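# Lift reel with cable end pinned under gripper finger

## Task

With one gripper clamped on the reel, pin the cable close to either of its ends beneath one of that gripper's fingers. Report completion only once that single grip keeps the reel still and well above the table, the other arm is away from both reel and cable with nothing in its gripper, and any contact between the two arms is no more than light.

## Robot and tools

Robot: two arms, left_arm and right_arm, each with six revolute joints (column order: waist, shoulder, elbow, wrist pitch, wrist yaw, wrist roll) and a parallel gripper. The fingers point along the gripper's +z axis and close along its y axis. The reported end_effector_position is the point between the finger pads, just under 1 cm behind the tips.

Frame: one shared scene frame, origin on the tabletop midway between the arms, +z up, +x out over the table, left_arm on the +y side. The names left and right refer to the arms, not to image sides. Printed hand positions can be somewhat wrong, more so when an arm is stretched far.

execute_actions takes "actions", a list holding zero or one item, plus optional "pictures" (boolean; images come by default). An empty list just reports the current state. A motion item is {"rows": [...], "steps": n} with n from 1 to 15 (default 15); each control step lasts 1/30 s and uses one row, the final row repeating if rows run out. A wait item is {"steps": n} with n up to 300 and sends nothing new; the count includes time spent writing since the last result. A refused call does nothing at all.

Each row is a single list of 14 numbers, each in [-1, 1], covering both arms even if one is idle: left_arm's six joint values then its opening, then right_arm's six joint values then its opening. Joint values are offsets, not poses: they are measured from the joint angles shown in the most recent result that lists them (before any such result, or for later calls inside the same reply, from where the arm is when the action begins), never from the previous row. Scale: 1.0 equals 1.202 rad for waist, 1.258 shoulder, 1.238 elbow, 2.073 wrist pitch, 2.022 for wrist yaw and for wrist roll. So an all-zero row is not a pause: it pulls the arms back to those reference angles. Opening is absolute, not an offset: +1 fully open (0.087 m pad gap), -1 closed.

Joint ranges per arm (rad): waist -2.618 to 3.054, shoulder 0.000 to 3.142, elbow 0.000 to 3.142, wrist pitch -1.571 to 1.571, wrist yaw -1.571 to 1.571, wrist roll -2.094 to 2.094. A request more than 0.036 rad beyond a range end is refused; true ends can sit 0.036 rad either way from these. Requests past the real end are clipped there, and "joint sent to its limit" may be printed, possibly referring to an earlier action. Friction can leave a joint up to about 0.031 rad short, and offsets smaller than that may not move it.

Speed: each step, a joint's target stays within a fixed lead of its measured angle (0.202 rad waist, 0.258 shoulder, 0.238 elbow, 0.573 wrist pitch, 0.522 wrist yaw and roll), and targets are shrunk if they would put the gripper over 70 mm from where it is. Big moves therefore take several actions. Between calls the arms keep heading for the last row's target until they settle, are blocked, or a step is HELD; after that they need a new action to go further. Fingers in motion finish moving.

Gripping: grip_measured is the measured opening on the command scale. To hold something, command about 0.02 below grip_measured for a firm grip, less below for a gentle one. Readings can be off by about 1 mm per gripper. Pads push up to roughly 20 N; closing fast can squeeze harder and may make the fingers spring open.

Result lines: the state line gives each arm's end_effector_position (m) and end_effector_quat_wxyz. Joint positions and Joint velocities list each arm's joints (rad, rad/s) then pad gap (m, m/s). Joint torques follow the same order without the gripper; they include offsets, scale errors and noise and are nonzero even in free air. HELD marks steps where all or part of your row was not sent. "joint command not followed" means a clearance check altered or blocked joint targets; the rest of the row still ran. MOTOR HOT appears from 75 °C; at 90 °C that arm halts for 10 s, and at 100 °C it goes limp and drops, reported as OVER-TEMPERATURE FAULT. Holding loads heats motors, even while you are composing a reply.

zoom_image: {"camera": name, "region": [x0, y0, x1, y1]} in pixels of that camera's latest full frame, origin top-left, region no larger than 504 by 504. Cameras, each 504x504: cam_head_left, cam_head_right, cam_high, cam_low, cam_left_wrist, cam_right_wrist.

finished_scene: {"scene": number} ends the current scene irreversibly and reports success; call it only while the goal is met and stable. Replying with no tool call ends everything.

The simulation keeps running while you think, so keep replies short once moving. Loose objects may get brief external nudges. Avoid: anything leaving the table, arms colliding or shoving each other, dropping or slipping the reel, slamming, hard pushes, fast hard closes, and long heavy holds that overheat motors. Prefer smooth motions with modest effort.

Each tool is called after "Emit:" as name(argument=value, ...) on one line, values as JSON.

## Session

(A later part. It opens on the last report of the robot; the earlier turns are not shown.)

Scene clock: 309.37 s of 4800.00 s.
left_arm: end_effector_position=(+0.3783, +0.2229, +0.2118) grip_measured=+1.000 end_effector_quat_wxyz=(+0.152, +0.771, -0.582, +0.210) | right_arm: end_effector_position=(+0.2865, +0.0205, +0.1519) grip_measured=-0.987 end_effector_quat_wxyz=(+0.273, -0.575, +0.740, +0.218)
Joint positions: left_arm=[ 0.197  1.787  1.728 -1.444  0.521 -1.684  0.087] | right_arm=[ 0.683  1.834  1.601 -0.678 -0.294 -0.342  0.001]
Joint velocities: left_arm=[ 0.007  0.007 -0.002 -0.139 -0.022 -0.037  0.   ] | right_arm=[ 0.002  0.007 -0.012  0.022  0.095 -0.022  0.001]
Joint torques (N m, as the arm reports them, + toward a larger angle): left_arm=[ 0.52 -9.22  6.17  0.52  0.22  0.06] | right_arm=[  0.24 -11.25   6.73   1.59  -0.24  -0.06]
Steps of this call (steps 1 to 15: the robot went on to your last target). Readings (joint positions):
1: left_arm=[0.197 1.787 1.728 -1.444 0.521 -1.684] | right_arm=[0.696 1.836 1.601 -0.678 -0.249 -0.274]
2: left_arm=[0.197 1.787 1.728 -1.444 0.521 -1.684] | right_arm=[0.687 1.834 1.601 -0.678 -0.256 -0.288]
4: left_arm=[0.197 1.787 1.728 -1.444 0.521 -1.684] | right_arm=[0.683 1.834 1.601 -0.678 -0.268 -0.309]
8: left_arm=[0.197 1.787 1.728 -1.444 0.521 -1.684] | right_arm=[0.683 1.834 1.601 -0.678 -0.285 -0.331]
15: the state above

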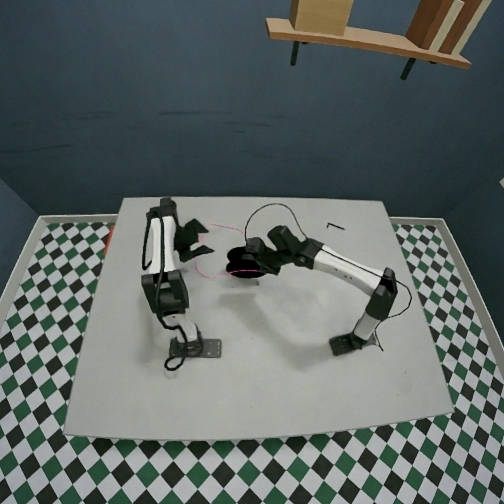

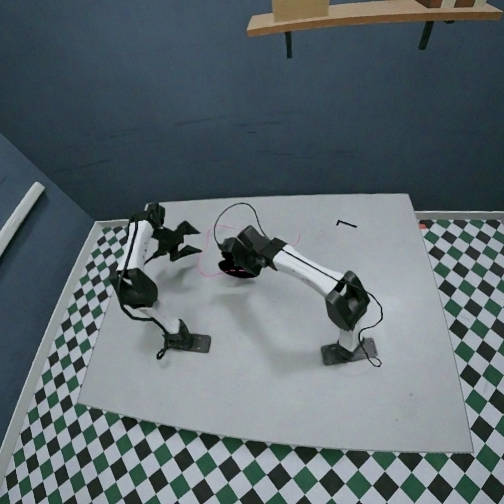

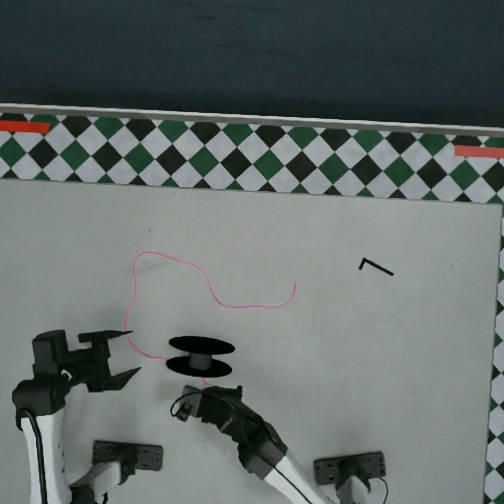

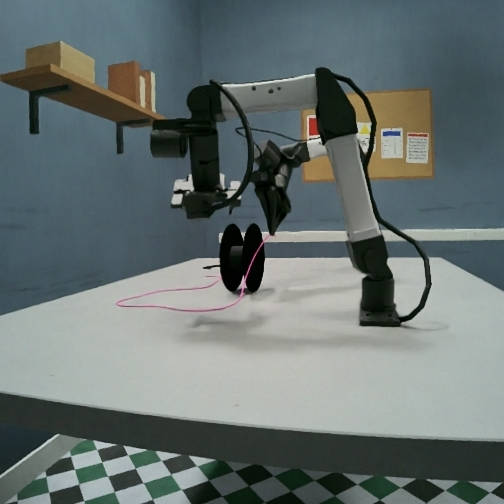

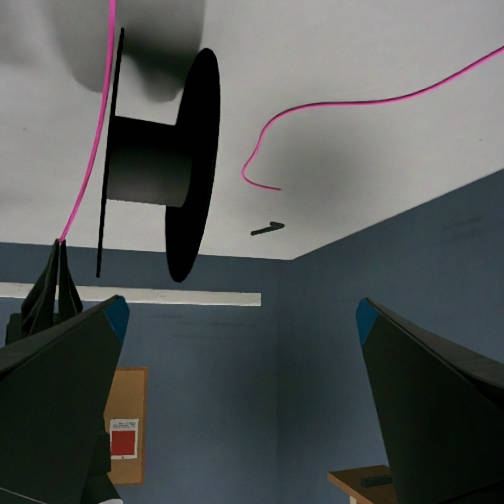

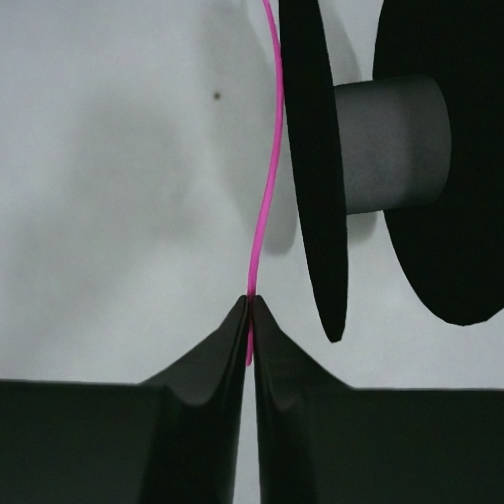

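Emit:
execute_actions(actions=[])

Scene clock: 319.40 s of 4800.00 s.
left_arm: end_effector_position=(+0.3783, +0.2229, +0.2118) grip_measured=+1.000 end_effector_quat_wxyz=(+0.152, +0.771, -0.582, +0.210) | right_arm: end_effector_position=(+0.2863, +0.0206, +0.1519) grip_measured=-0.987 end_effector_quat_wxyz=(+0.273, -0.577, +0.739, +0.219)
Joint positions: left_arm=[ 0.197  1.787  1.728 -1.444  0.521 -1.684  0.087] | right_arm=[ 0.683  1.834  1.601 -0.678 -0.296 -0.346  0.001]
Joint velocities: left_arm=[-0.017 -0.007 -0.007  0.037  0.051  0.022  0.   ] | right_arm=[ 0.002 -0.017  0.002  0.007 -0.051  0.022  0.001]
Joint torques (N m, as the arm reports them, + toward a larger angle): left_arm=[ 0.55 -9.03  6.25  0.45  0.15  0.13] | right_arm=[  0.21 -11.21   6.69   1.57  -0.23  -0.06]
Steps of this call (steps 1 to 15: the robot went on to your last target; steps 16 to 200: nothing new was sent; then 3.37 s passed at rest). Readings (joint positions):
1: left_arm=[0.197 1.787 1.728 -1.444 0.521 -1.684] | right_arm=[0.683 1.834 1.601 -0.678 -0.294 -0.343]
2: left_arm=[0.197 1.787 1.728 -1.444 0.521 -1.684] | right_arm=[0.683 1.834 1.601 -0.678 -0.295 -0.344]
4: left_arm=[0.197 1.787 1.728 -1.444 0.521 -1.684] | right_arm=[0.683 1.834 1.601 -0.678 -0.295 -0.344]
8: left_arm=[0.197 1.787 1.728 -1.444 0.521 -1.684] | right_arm=[0.683 1.834 1.601 -0.678 -0.296 -0.345]
200: the state above
All arms were judged still, so your last target was given up. Only a new action makes them travel on or press farther. Fingers that are still opening or closing keep moving.

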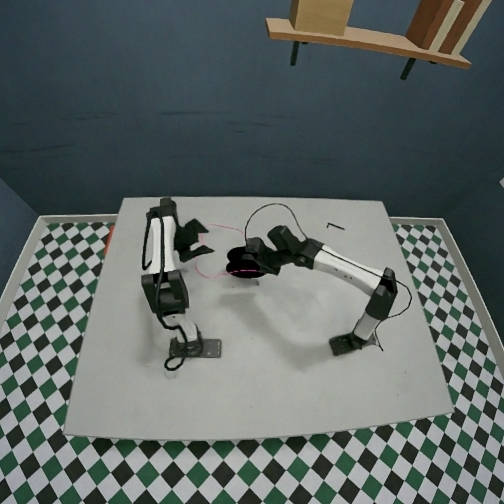

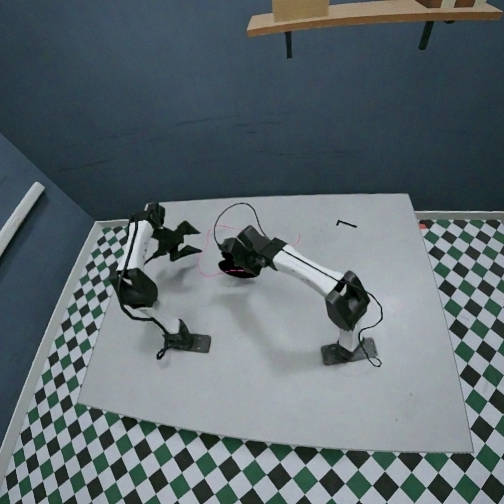

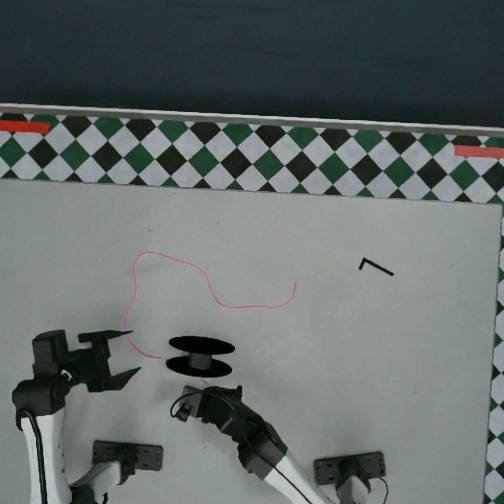

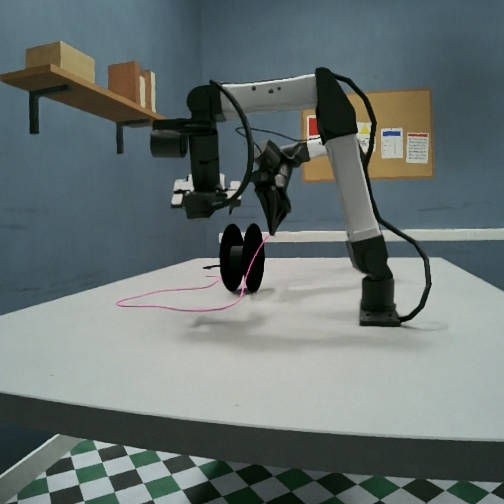

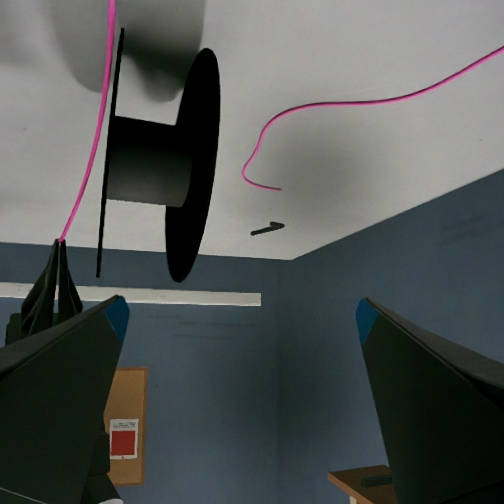

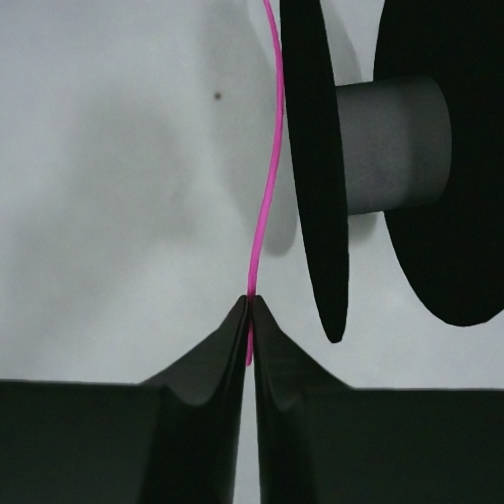

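Emit:
zoom_image(camera="cam_head_left", region=[170, 200, 310, 300])

Emit:
zoom_image(camera="cam_low", region=[160, 160, 320, 320])

Region (170, 200, 310, 300) of cam_head_left's 504x504 image, scaled by 3.600, with more detail than that image has; it fills the top 360 rows of this view, and the rest is white.

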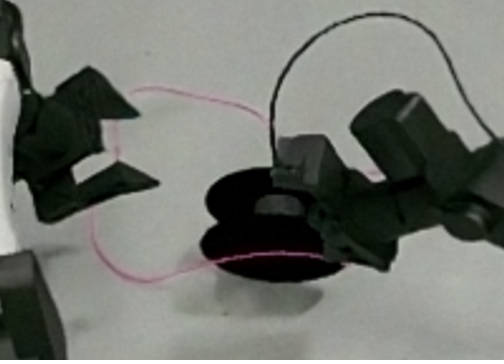

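Region (160, 160, 320, 320) of cam_low's 504x504 image, scaled by 3.150, with more detail than that image has.

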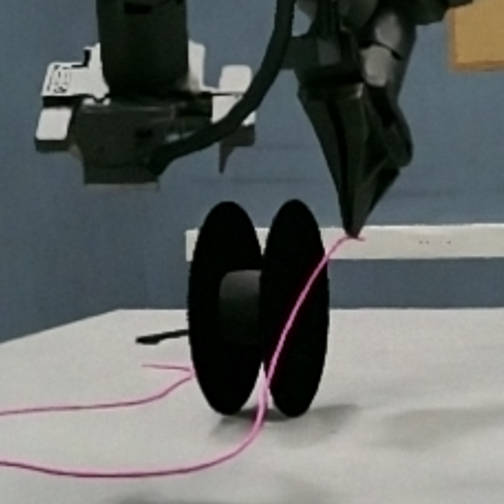

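Emit:
execute_actions(actions=[{"rows": [[0,0,0,0,0,0,1,-0.001,0.005,0.012,-0.004,0,0,-0.99],[0,0,0,0,0,0,1,-0.002,0.011,0.026,-0.008,0,0,-0.99],[0,0,0,0,0,0,1,-0.004,0.019,0.043,-0.014,0,0,-0.99],[0,0,0,0,0,0,1,-0.005,0.027,0.061,-0.020,0,0,-0.99],[0,0,0,0,0,0,1,-0.007,0.036,0.080,-0.026,0,0,-0.99],[0,0,0,0,0,0,1,-0.008,0.045,0.099,-0.032,0,0,-0.99],[0,0,0,0,0,0,1,-0.010,0.054,0.118,-0.038,0,0,-0.99],[0,0,0,0,0,0,1,-0.011,0.062,0.137,-0.044,0,0,-0.99],[0,0,0,0,0,0,1,-0.013,0.070,0.155,-0.050,0,0,-0.99],[0,0,0,0,0,0,1,-0.014,0.078,0.171,-0.055,0,0,-0.99],[0,0,0,0,0,0,1,-0.015,0.084,0.185,-0.060,0,0,-0.99],[0,0,0,0,0,0,1,-0.016,0.089,0.195,-0.063,0,0,-0.99],[0,0,0,0,0,0,1,-0.0166,0.092,0.202,-0.065,0,0,-0.99],[0,0,0,0,0,0,1,-0.0166,0.093,0.204,-0.066,0,0,-0.99],[0,0,0,0,0,0,1,-0.0166,0.093,0.204,-0.066,0,0,-0.99]], "steps": 15}], pictures=false)

Emit:
execute_actions(actions=[{"steps": 12}])

Scene clock: 369.97 s of 4800.00 s.
left_arm: end_effector_position=(+0.3783, +0.2229, +0.2118) grip_measured=+1.000 end_effector_quat_wxyz=(+0.152, +0.771, -0.582, +0.210) | right_arm: end_effector_position=(+0.3074, +0.0396, +0.1799) grip_measured=-0.987 end_effector_quat_wxyz=(+0.287, -0.572, +0.736, +0.221)
Joint positions: left_arm=[ 0.197  1.787  1.728 -1.444  0.521 -1.684  0.087] | right_arm=[ 0.675  1.929  1.824 -0.777 -0.296 -0.346  0.001]
Joint velocities: left_arm=[-0.007 -0.007  0.002  0.051  0.022  0.037  0.   ] | right_arm=[-0.056  0.061  0.11  -0.139 -0.051 -0.051  0.   ]
Joint torques (N m, as the arm reports them, + toward a larger angle): left_arm=[ 0.63 -9.16  6.32  0.49  0.25  0.02] | right_arm=[-0.72 -9.48  8.23  1.44 -0.1   0.06]
Steps of this call (steps 1 to 180: nothing new was sent; then 44.07 s passed at rest; steps 181 to 195: all 15 steps of this action). Readings (joint positions):
181: left_arm=[0.197 1.787 1.728 -1.444 0.521 -1.684] | right_arm=[0.683 1.834 1.601 -0.678 -0.296 -0.346]
182: left_arm=[0.197 1.787 1.728 -1.444 0.521 -1.684] | right_arm=[0.683 1.834 1.601 -0.679 -0.296 -0.346]
184: left_arm=[0.197 1.787 1.728 -1.444 0.521 -1.684] | right_arm=[0.683 1.840 1.618 -0.694 -0.296 -0.346]
188: left_arm=[0.197 1.787 1.728 -1.444 0.521 -1.684] | right_arm=[0.683 1.879 1.705 -0.727 -0.296 -0.346]
195: the state above

Scene clock: 370.37 s of 4800.00 s.
left_arm: end_effector_position=(+0.3783, +0.2229, +0.2118) grip_measured=+1.000 end_effector_quat_wxyz=(+0.152, +0.771, -0.582, +0.210) | right_arm: end_effector_position=(+0.3047, +0.0353, +0.1753) grip_measured=-0.987 end_effector_quat_wxyz=(+0.273, -0.573, +0.742, +0.217)
Joint positions: left_arm=[ 0.197  1.787  1.728 -1.444  0.521 -1.684  0.087] | right_arm=[ 0.673  1.934  1.827 -0.805 -0.296 -0.346  0.001]
Joint velocities: left_arm=[-0.027 -0.002 -0.002  0.007 -0.081  0.007  0.   ] | right_arm=[-0.017 -0.017 -0.002 -0.081  0.007 -0.037  0.001]
Joint torques (N m, as the arm reports them, + toward a larger angle): left_arm=[ 0.35 -9.29  6.35  0.45  0.14  0.07] | right_arm=[-0.63 -9.79  8.39  1.41 -0.1   0.06]
Steps of this call (steps 1 to 12: the robot went on to your last target). Readings (joint positions):
1: left_arm=[0.197 1.787 1.728 -1.444 0.521 -1.684] | right_arm=[0.674 1.930 1.826 -0.781 -0.296 -0.346]
2: left_arm=[0.197 1.787 1.728 -1.444 0.521 -1.684] | right_arm=[0.673 1.930 1.827 -0.786 -0.296 -0.346]
4: left_arm=[0.197 1.787 1.728 -1.444 0.521 -1.684] | right_arm=[0.673 1.931 1.827 -0.793 -0.296 -0.346]
8: left_arm=[0.197 1.787 1.728 -1.444 0.521 -1.684] | right_arm=[0.673 1.934 1.827 -0.802 -0.296 -0.346]
12: the state above

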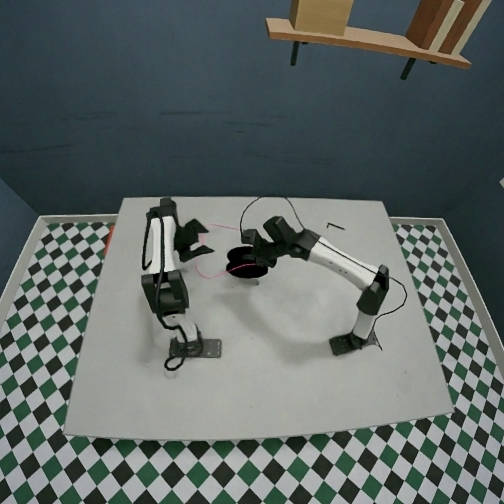

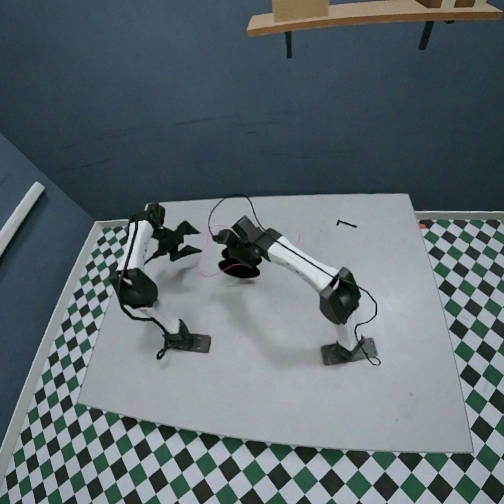

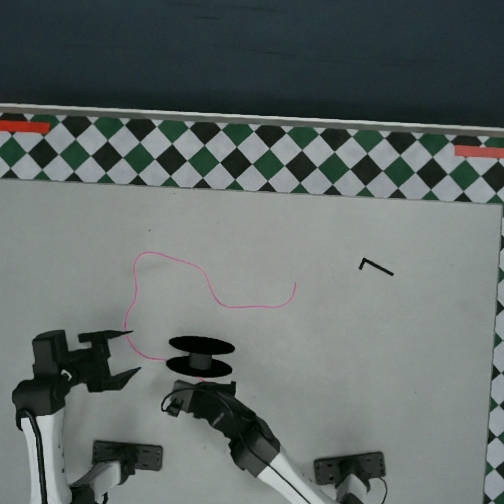

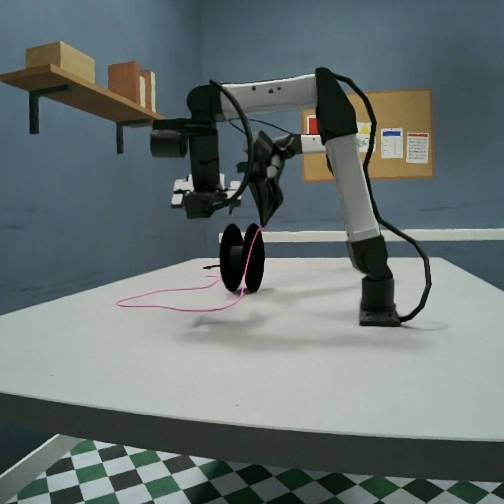

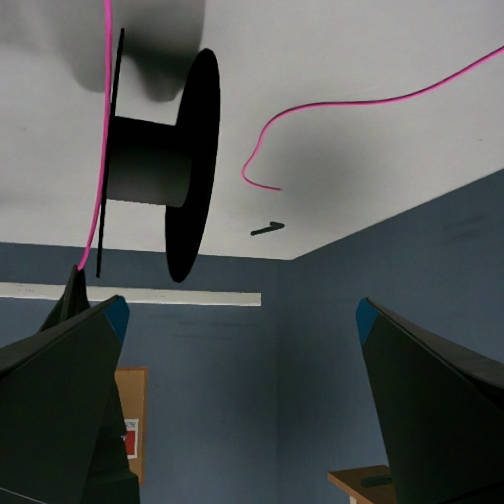

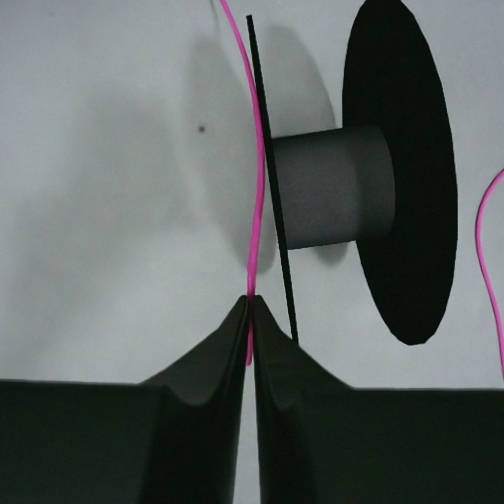

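Emit:
zoom_image(camera="cam_low", region=[190, 190, 310, 310])

Emit:
zoom_image(camera="cam_head_left", region=[190, 215, 290, 295])

Region (190, 190, 310, 310) of cam_low's 504x504 image, scaled by 4.200, with more detail than that image has.

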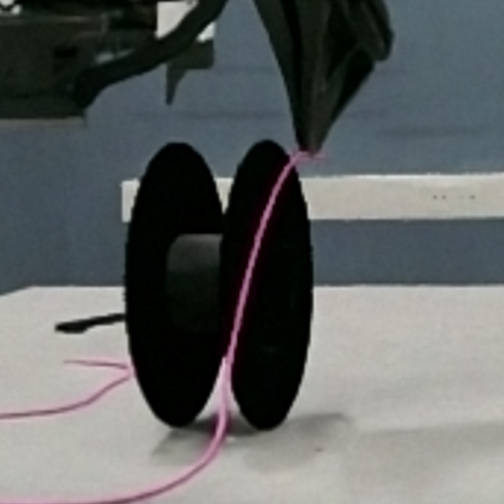

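Region (190, 215, 290, 295) of cam_head_left's 504x504 image, scaled by 5.040, with more detail than that image has; it fills the top 403 rows of this view, and the rest is white.

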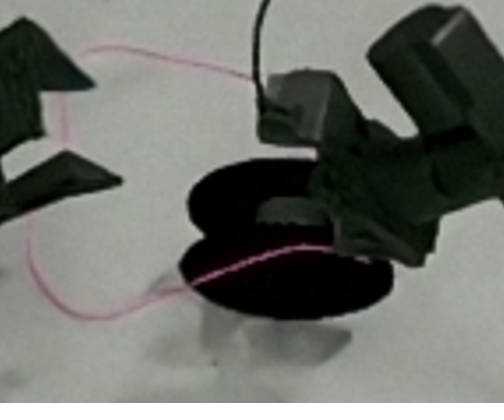

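Emit:
execute_actions(actions=[{"rows": [[-0.008,0,0,-0.001,0,0.001,1,0,0,0,0,0,0,-0.99],[-0.022,0,0,-0.002,0,0.002,1,0,0,0,0,0,0,-0.99],[-0.042,0,0,-0.003,0,0.004,1,0,0,0,0,0,0,-0.99],[-0.065,0,0,-0.005,0,0.006,1,0,0,0,0,0,0,-0.99],[-0.090,0,0,-0.007,0,0.008,1,0,0,0,0,0,0,-0.99],[-0.116,0,0,-0.009,0,0.010,1,0,0,0,0,0,0,-0.99],[-0.142,0,0,-0.011,0,0.012,1,0,0,0,0,0,0,-0.99],[-0.168,0,0,-0.013,0,0.014,1,0,0,0,0,0,0,-0.99],[-0.193,0,0,-0.014,0,0.016,1,0,0,0,0,0,0,-0.99],[-0.216,0,0,-0.016,0,0.018,1,0,0,0,0,0,0,-0.99],[-0.236,0,0,-0.017,0,0.020,1,0,0,0,0,0,0,-0.99],[-0.252,0,0,-0.018,0,0.021,1,0,0,0,0,0,0,-0.99],[-0.262,0,0,-0.0183,0,0.0213,1,0,0,0,0,0,0,-0.99],[-0.267,0,0,-0.0183,0,0.0213,1,0,0,0,0,0,0,-0.99],[-0.2687,0,0,-0.0183,0,0.0213,1,0,0,0,0,0,0,-0.99]], "steps": 15}], pictures=false)

Emit:
execute_actions(actions=[{"steps": 12}])

Scene clock: 395.77 s of 4800.00 s.
left_arm: end_effector_position=(+0.3360, +0.1134, +0.2114) grip_measured=+1.000 end_effector_quat_wxyz=(+0.187, +0.660, -0.706, +0.178) | right_arm: end_effector_position=(+0.3044, +0.0350, +0.1752) grip_measured=-0.987 end_effector_quat_wxyz=(+0.272, -0.573, +0.742, +0.217)
Joint positions: left_arm=[-0.123  1.787  1.728 -1.465  0.52  -1.653  0.087] | right_arm=[ 0.673  1.934  1.827 -0.807 -0.296 -0.346  0.001]
Joint velocities: left_arm=[-0.281  0.002 -0.002 -0.198  0.007 -0.022  0.   ] | right_arm=[ 0.007 -0.002 -0.007 -0.037 -0.022  0.007 -0.001]
Joint torques (N m, as the arm reports them, + toward a larger angle): left_arm=[ 1.6  -8.94  6.19  0.39  0.26  0.13] | right_arm=[  0.11 -11.29   6.63   1.57  -0.1    0.06]
Steps of this call (steps 1 to 30: the robot went on to your last target; steps 31 to 210: nothing new was sent; then 17.90 s passed at rest; steps 211 to 225: all 15 steps of this action). Readings (joint positions):
211: left_arm=[0.197 1.787 1.728 -1.444 0.521 -1.684] | right_arm=[0.673 1.934 1.827 -0.807 -0.296 -0.346]
212: left_arm=[0.196 1.787 1.728 -1.444 0.521 -1.684] | right_arm=[0.673 1.934 1.827 -0.807 -0.296 -0.346]
214: left_arm=[0.177 1.787 1.728 -1.444 0.520 -1.682] | right_arm=[0.673 1.934 1.827 -0.807 -0.296 -0.346]
218: left_arm=[0.064 1.787 1.728 -1.448 0.519 -1.673] | right_arm=[0.673 1.934 1.827 -0.807 -0.296 -0.346]
225: the state above

Scene clock: 396.17 s of 4800.00 s.
left_arm: end_effector_position=(+0.3329, +0.1115, +0.2113) grip_measured=+1.000 end_effector_quat_wxyz=(+0.189, +0.656, -0.710, +0.175) | right_arm: end_effector_position=(+0.3044, +0.0350, +0.1752) grip_measured=-0.987 end_effector_quat_wxyz=(+0.272, -0.573, +0.742, +0.217)
Joint positions: left_arm=[-0.129  1.787  1.728 -1.473  0.52  -1.647  0.087] | right_arm=[ 0.673  1.934  1.827 -0.807 -0.296 -0.346  0.001]
Joint velocities: left_arm=[-0.012  0.002  0.002  0.022 -0.022 -0.007  0.   ] | right_arm=[ 0.012  0.002 -0.027 -0.007  0.066  0.022  0.   ]
Joint torques (N m, as the arm reports them, + toward a larger angle): left_arm=[ 0.75 -9.14  6.13  0.26  0.22  0.08] | right_arm=[  0.11 -11.29   6.62   1.57  -0.1    0.06]
Steps of this call (steps 1 to 12: the robot went on to your last target). Readings (joint positions):
1: left_arm=[-0.128 1.787 1.728 -1.468 0.520 -1.652] | right_arm=[0.673 1.934 1.827 -0.807 -0.296 -0.346]
2: left_arm=[-0.129 1.787 1.728 -1.469 0.520 -1.650] | right_arm=[0.673 1.934 1.827 -0.807 -0.296 -0.346]
4: left_arm=[-0.129 1.787 1.728 -1.471 0.520 -1.649] | right_arm=[0.673 1.934 1.827 -0.807 -0.296 -0.346]
8: left_arm=[-0.129 1.787 1.728 -1.473 0.520 -1.647] | right_arm=[0.673 1.934 1.827 -0.807 -0.296 -0.346]
12: the state above

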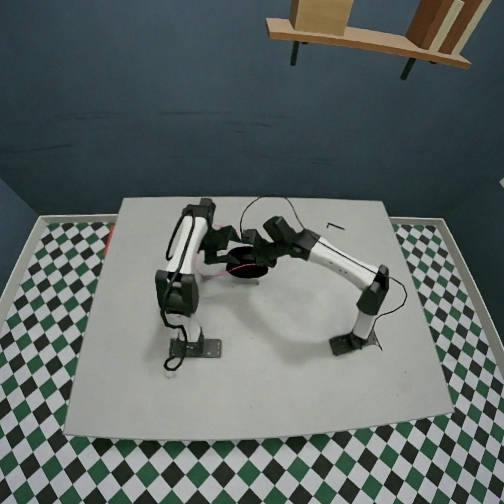

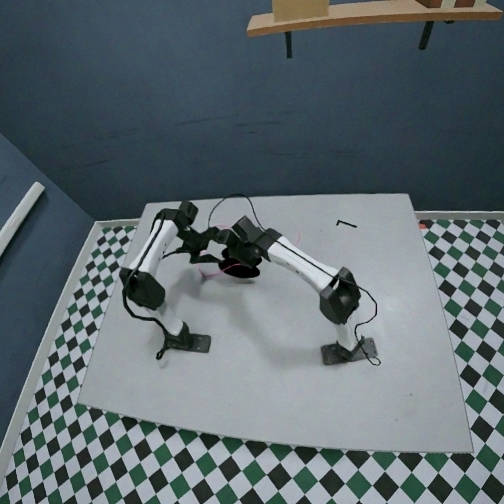

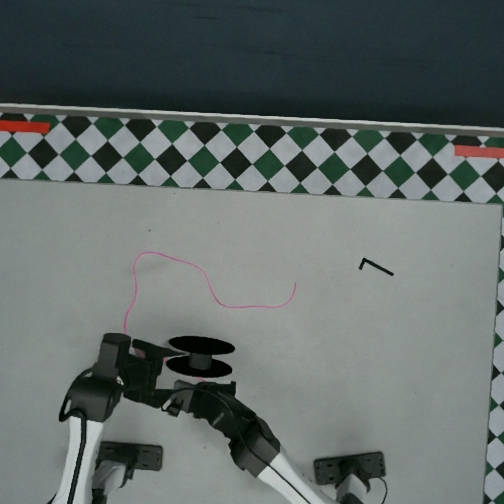

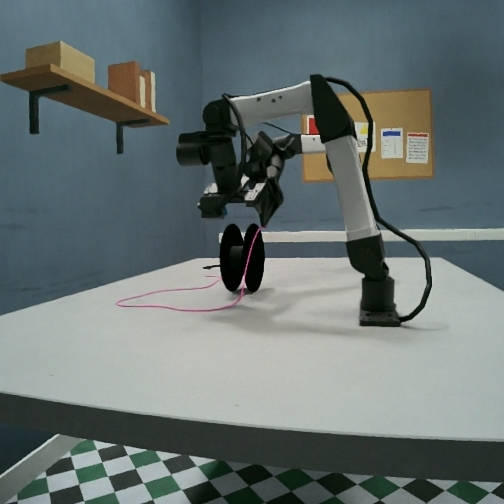

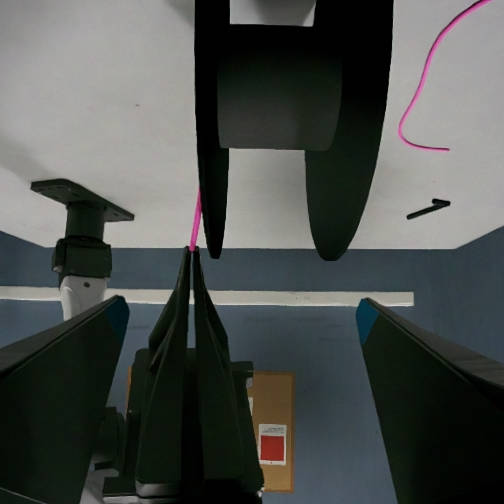

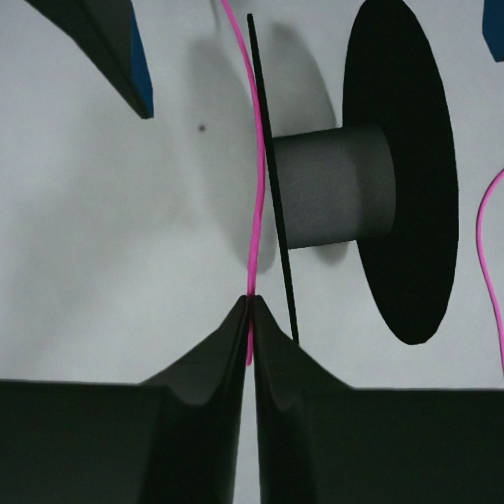

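Emit:
execute_actions(actions=[{"rows": [[-0.002,0.004,-0.004,0.004,0,-0.002,1,0,0,0,0,0,0,-0.99],[-0.005,0.008,-0.009,0.009,0,-0.004,1,0,0,0,0,0,0,-0.99],[-0.008,0.012,-0.015,0.015,0,-0.006,1,0,0,0,0,0,0,-0.99],[-0.011,0.016,-0.021,0.021,0,-0.009,1,0,0,0,0,0,0,-0.99],[-0.014,0.020,-0.027,0.027,0,-0.012,1,0,0,0,0,0,0,-0.99],[-0.017,0.023,-0.033,0.033,0,-0.015,1,0,0,0,0,0,0,-0.99],[-0.020,0.026,-0.039,0.038,0,-0.017,1,0,0,0,0,0,0,-0.99],[-0.023,0.028,-0.045,0.043,0,-0.019,1,0,0,0,0,0,0,-0.99],[-0.026,0.030,-0.050,0.047,0,-0.021,1,0,0,0,0,0,0,-0.99],[-0.029,0.031,-0.055,0.050,0,-0.023,1,0,0,0,0,0,0,-0.99],[-0.031,0.0318,-0.059,0.052,0,-0.025,1,0,0,0,0,0,0,-0.99],[-0.0324,0.0318,-0.0611,0.0531,0,-0.0252,1,0,0,0,0,0,0,-0.99]], "steps": 15}], pictures=false)

Emit:
execute_actions(actions=[{"steps": 12}])

Scene clock: 429.43 s of 4800.00 s.
left_arm: end_effector_position=(+0.3392, +0.0995, +0.1869) grip_measured=+1.000 end_effector_quat_wxyz=(+0.197, +0.658, -0.707, +0.167) | right_arm: end_effector_position=(+0.3044, +0.0350, +0.1752) grip_measured=-0.987 end_effector_quat_wxyz=(+0.272, -0.573, +0.742, +0.217)
Joint positions: left_arm=[-0.161  1.82   1.671 -1.388  0.52  -1.685  0.087] | right_arm=[ 0.673  1.934  1.827 -0.807 -0.296 -0.346  0.001]
Joint velocities: left_arm=[-0.022  0.002 -0.027  0.11  -0.081 -0.081  0.   ] | right_arm=[-0.002 -0.002  0.002  0.051 -0.037 -0.051 -0.001]
Joint torques (N m, as the arm reports them, + toward a larger angle): left_arm=[ 0.09 -8.61  5.06  0.54  0.21  0.01] | right_arm=[  0.11 -11.29   6.62   1.56  -0.1    0.06]
Steps of this call (steps 1 to 15: the robot went on to your last target; steps 16 to 200: nothing new was sent; then 26.10 s passed at rest; steps 201 to 215: all 15 steps of this action). Readings (joint positions):
201: left_arm=[-0.129 1.787 1.728 -1.474 0.520 -1.646] | right_arm=[0.673 1.934 1.827 -0.807 -0.296 -0.346]
202: left_arm=[-0.129 1.787 1.728 -1.473 0.520 -1.647] | right_arm=[0.673 1.934 1.827 -0.807 -0.296 -0.346]
204: left_arm=[-0.130 1.787 1.728 -1.466 0.520 -1.650] | right_arm=[0.673 1.934 1.827 -0.807 -0.296 -0.346]
208: left_arm=[-0.140 1.793 1.710 -1.432 0.520 -1.664] | right_arm=[0.673 1.934 1.827 -0.807 -0.296 -0.346]
215: the state above

Scene clock: 429.83 s of 4800.00 s.
left_arm: end_effector_position=(+0.3421, +0.0990, +0.1869) grip_measured=+1.000 end_effector_quat_wxyz=(+0.193, +0.659, -0.706, +0.171) | right_arm: end_effector_position=(+0.3044, +0.0350, +0.1752) grip_measured=-0.987 end_effector_quat_wxyz=(+0.272, -0.573, +0.742, +0.217)
Joint positions: left_arm=[-0.161  1.82   1.671 -1.375  0.52  -1.691  0.087] | right_arm=[ 0.673  1.934  1.827 -0.807 -0.296 -0.346  0.001]
Joint velocities: left_arm=[-0.007 -0.022  0.007 -0.095 -0.022 -0.11   0.   ] | right_arm=[-0.007 -0.007 -0.002 -0.037 -0.007 -0.081  0.001]
Joint torques (N m, as the arm reports them, + toward a larger angle): left_arm=[ 0.15 -8.77  4.68  0.63  0.23 -0.01] | right_arm=[  0.11 -11.29   6.62   1.56  -0.1    0.06]
Steps of this call (steps 1 to 12: the robot went on to your last target). Readings (joint positions):
1: left_arm=[-0.161 1.820 1.671 -1.386 0.520 -1.686] | right_arm=[0.673 1.934 1.827 -0.807 -0.296 -0.346]
2: left_arm=[-0.161 1.820 1.671 -1.383 0.520 -1.687] | right_arm=[0.673 1.934 1.827 -0.807 -0.296 -0.346]
4: left_arm=[-0.161 1.820 1.671 -1.380 0.520 -1.689] | right_arm=[0.673 1.934 1.827 -0.807 -0.296 -0.346]
8: left_arm=[-0.161 1.820 1.671 -1.376 0.520 -1.691] | right_arm=[0.673 1.934 1.827 -0.807 -0.296 -0.346]
12: the state above

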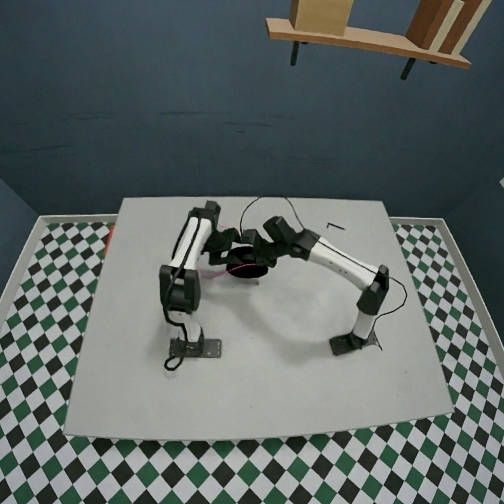

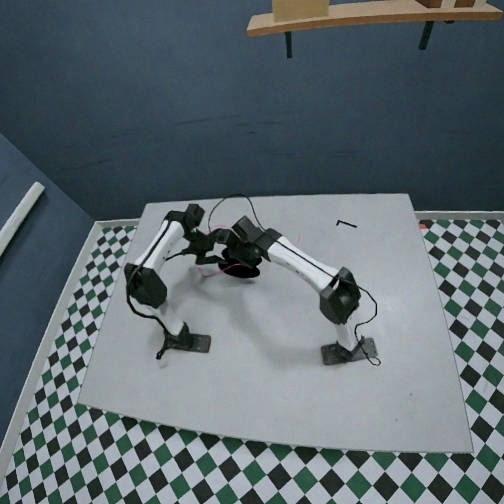

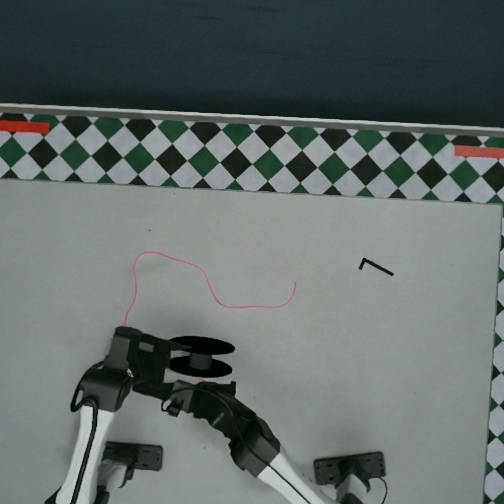

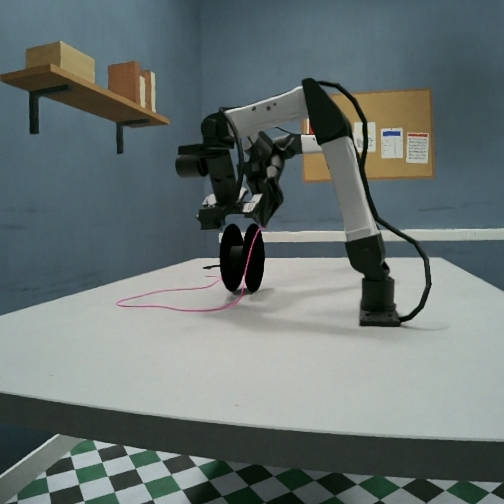

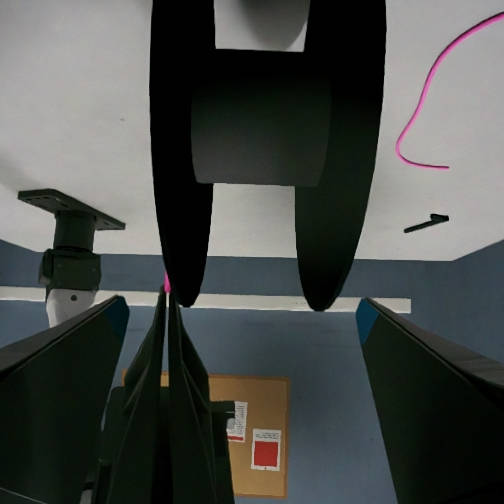

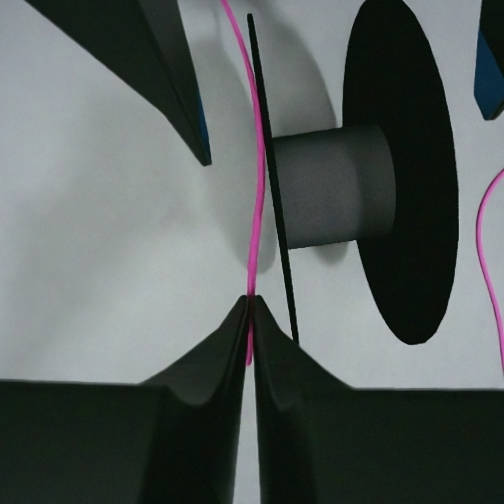

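Emit:
execute_actions(actions=[{"rows": [[-0.003,0,-0.008,0.006,0,-0.002,1,0,0,0,0,0,0,-0.99],[-0.007,0,-0.016,0.013,0,-0.005,1,0,0,0,0,0,0,-0.99],[-0.010,0,-0.025,0.020,0,-0.008,1,0,0,0,0,0,0,-0.99],[-0.014,0,-0.034,0.028,0,-0.011,1,0,0,0,0,0,0,-0.99],[-0.018,0,-0.043,0.036,0,-0.014,1,0,0,0,0,0,0,-0.99],[-0.022,0,-0.052,0.044,0,-0.017,1,0,0,0,0,0,0,-0.99],[-0.026,0,-0.061,0.052,0,-0.020,1,0,0,0,0,0,0,-0.99],[-0.030,0,-0.070,0.060,0,-0.023,1,0,0,0,0,0,0,-0.99],[-0.034,0,-0.079,0.067,0,-0.026,1,0,0,0,0,0,0,-0.99],[-0.038,0,-0.088,0.074,0,-0.029,1,0,0,0,0,0,0,-0.99],[-0.042,0,-0.097,0.080,0,-0.031,1,0,0,0,0,0,0,-0.99],[-0.045,0,-0.105,0.0839,0,-0.033,1,0,0,0,0,0,0,-0.99],[-0.048,0,-0.112,0.0839,0,-0.0336,1,0,0,0,0,0,0,-0.99],[-0.050,0,-0.118,0.0839,0,-0.0336,1,0,0,0,0,0,0,-0.99],[-0.0518,0,-0.1233,0.0839,0,-0.0336,1,0,0,0,0,0,0,-0.99]], "steps": 15}], pictures=false)

Emit:
execute_actions(actions=[{"steps": 12}])

Scene clock: 454.17 s of 4800.00 s.
left_arm: end_effector_position=(+0.3389, +0.0815, +0.1569) grip_measured=+1.000 end_effector_quat_wxyz=(+0.197, +0.658, -0.707, +0.168) | right_arm: end_effector_position=(+0.3044, +0.0350, +0.1752) grip_measured=-0.987 end_effector_quat_wxyz=(+0.272, -0.573, +0.742, +0.217)
Joint positions: left_arm=[-0.213  1.82   1.55  -1.237  0.52  -1.743  0.087] | right_arm=[ 0.673  1.934  1.827 -0.807 -0.296 -0.346  0.001]
Joint velocities: left_arm=[-0.076  0.007 -0.193  0.139  0.081 -0.095  0.   ] | right_arm=[-0.012  0.012  0.007 -0.066 -0.022 -0.022 -0.   ]
Joint torques (N m, as the arm reports them, + toward a larger angle): left_arm=[-0.07 -9.6   4.94  0.68  0.18  0.02] | right_arm=[  0.12 -11.29   6.63   1.56  -0.1    0.06]
Steps of this call (steps 1 to 30: the robot went on to your last target; steps 31 to 210: nothing new was sent; then 16.83 s passed at rest; steps 211 to 225: all 15 steps of this action). Readings (joint positions):
211: left_arm=[-0.161 1.820 1.671 -1.374 0.520 -1.692] | right_arm=[0.673 1.934 1.827 -0.807 -0.296 -0.346]
212: left_arm=[-0.161 1.820 1.671 -1.373 0.520 -1.692] | right_arm=[0.673 1.934 1.827 -0.807 -0.296 -0.346]
214: left_arm=[-0.162 1.820 1.667 -1.360 0.520 -1.697] | right_arm=[0.673 1.934 1.827 -0.807 -0.296 -0.346]
218: left_arm=[-0.178 1.820 1.624 -1.314 0.520 -1.713] | right_arm=[0.673 1.934 1.827 -0.807 -0.296 -0.346]
225: the state above

Scene clock: 454.57 s of 4800.00 s.
left_arm: end_effector_position=(+0.3403, +0.0795, +0.1538) grip_measured=+1.000 end_effector_quat_wxyz=(+0.196, +0.658, -0.706, +0.170) | right_arm: end_effector_position=(+0.3044, +0.0350, +0.1752) grip_measured=-0.987 end_effector_quat_wxyz=(+0.272, -0.573, +0.742, +0.217)
Joint positions: left_arm=[-0.217  1.82   1.537 -1.214  0.52  -1.753  0.087] | right_arm=[ 0.673  1.934  1.827 -0.807 -0.296 -0.346  0.001]
Joint velocities: left_arm=[-0.017  0.007 -0.007  0.022  0.022 -0.022  0.   ] | right_arm=[-0.007 -0.002 -0.007 -0.066  0.066  0.007  0.   ]
Joint torques (N m, as the arm reports them, + toward a larger angle): left_arm=[-0.12 -9.69  4.72  0.56  0.21 -0.04] | right_arm=[  0.12 -11.29   6.63   1.56  -0.1    0.06]
Steps of this call (steps 1 to 12: the robot went on to your last target). Readings (joint positions):
1: left_arm=[-0.215 1.820 1.544 -1.233 0.520 -1.745] | right_arm=[0.673 1.934 1.827 -0.807 -0.296 -0.346]
2: left_arm=[-0.216 1.820 1.540 -1.230 0.520 -1.747] | right_arm=[0.673 1.934 1.827 -0.807 -0.296 -0.346]
4: left_arm=[-0.217 1.820 1.537 -1.226 0.520 -1.749] | right_arm=[0.673 1.934 1.827 -0.807 -0.296 -0.346]
8: left_arm=[-0.217 1.820 1.537 -1.218 0.520 -1.752] | right_arm=[0.673 1.934 1.827 -0.807 -0.296 -0.346]
12: the state above

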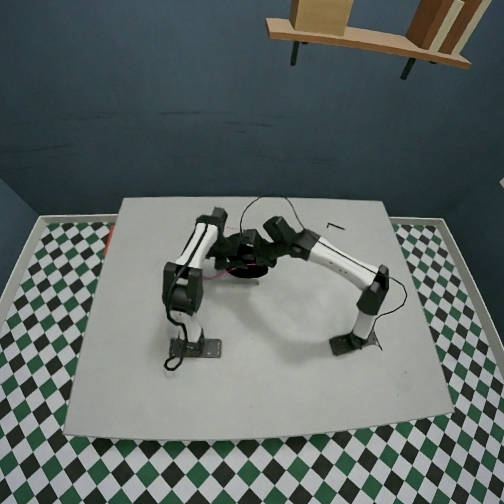

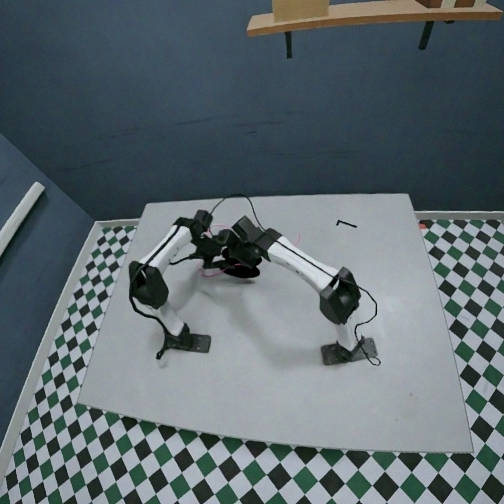

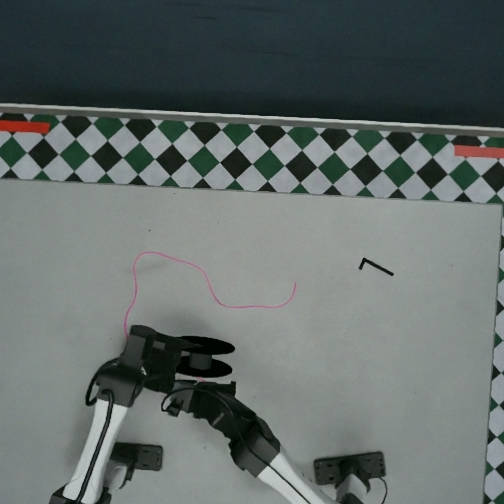

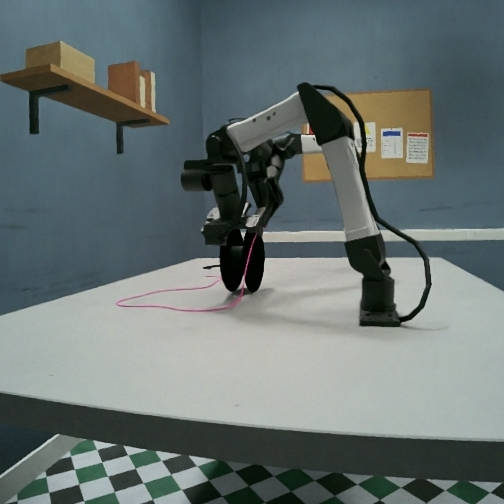

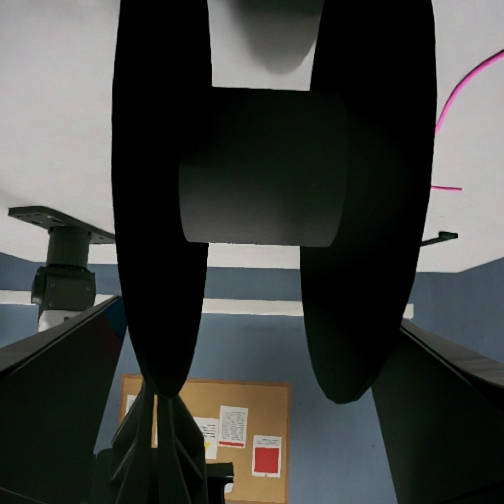

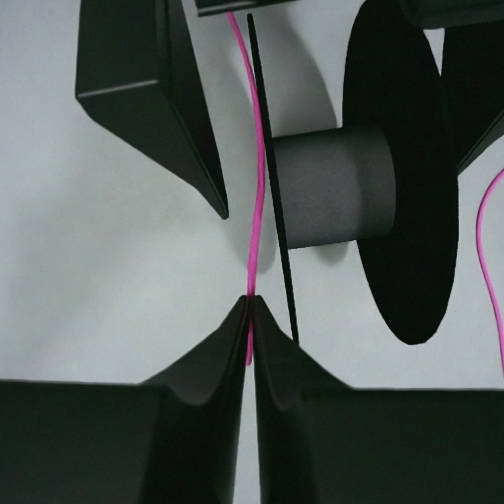

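Emit:
zoom_image(camera="cam_low", region=[200, 195, 300, 295])

Emit:
zoom_image(camera="cam_head_right", region=[190, 225, 270, 290])

Emit:
zoom_image(camera="cam_head_left", region=[200, 225, 280, 290])

Region (200, 195, 300, 295) of cam_low's 504x504 image, scaled by 5.040, with more detail than that image has.

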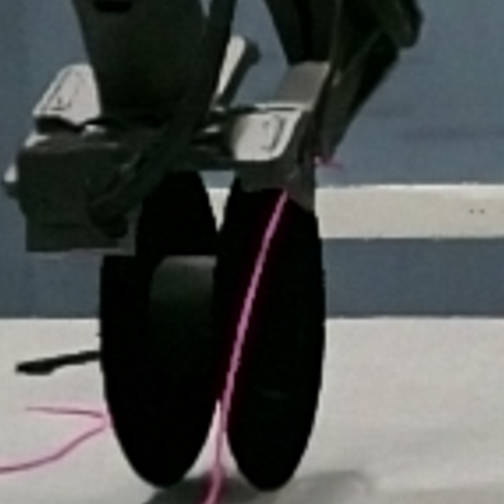

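Region (190, 225, 270, 290) of cam_head_right's 504x504 image, scaled by 6.300, with more detail than that image has; it fills the top 410 rows of this view, and the rest is white.

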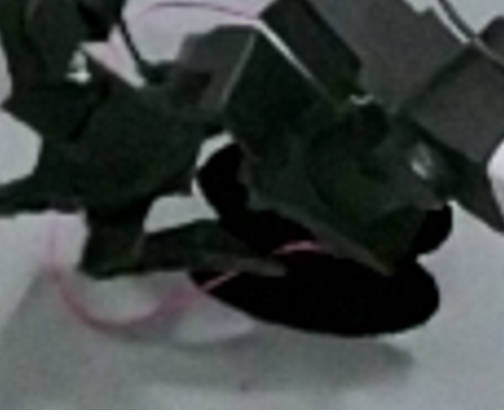

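Region (200, 225, 280, 290) of cam_head_left's 504x504 image, scaled by 6.300, with more detail than that image has; it fills the top 410 rows of this view, and the rest is white.

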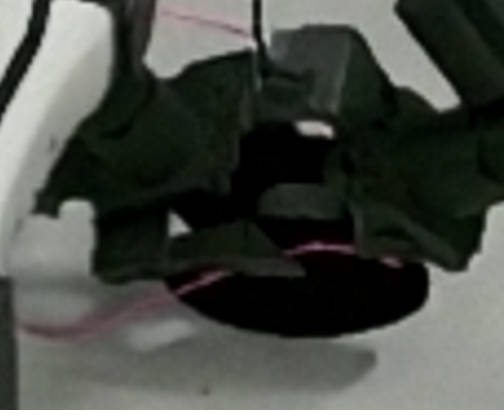

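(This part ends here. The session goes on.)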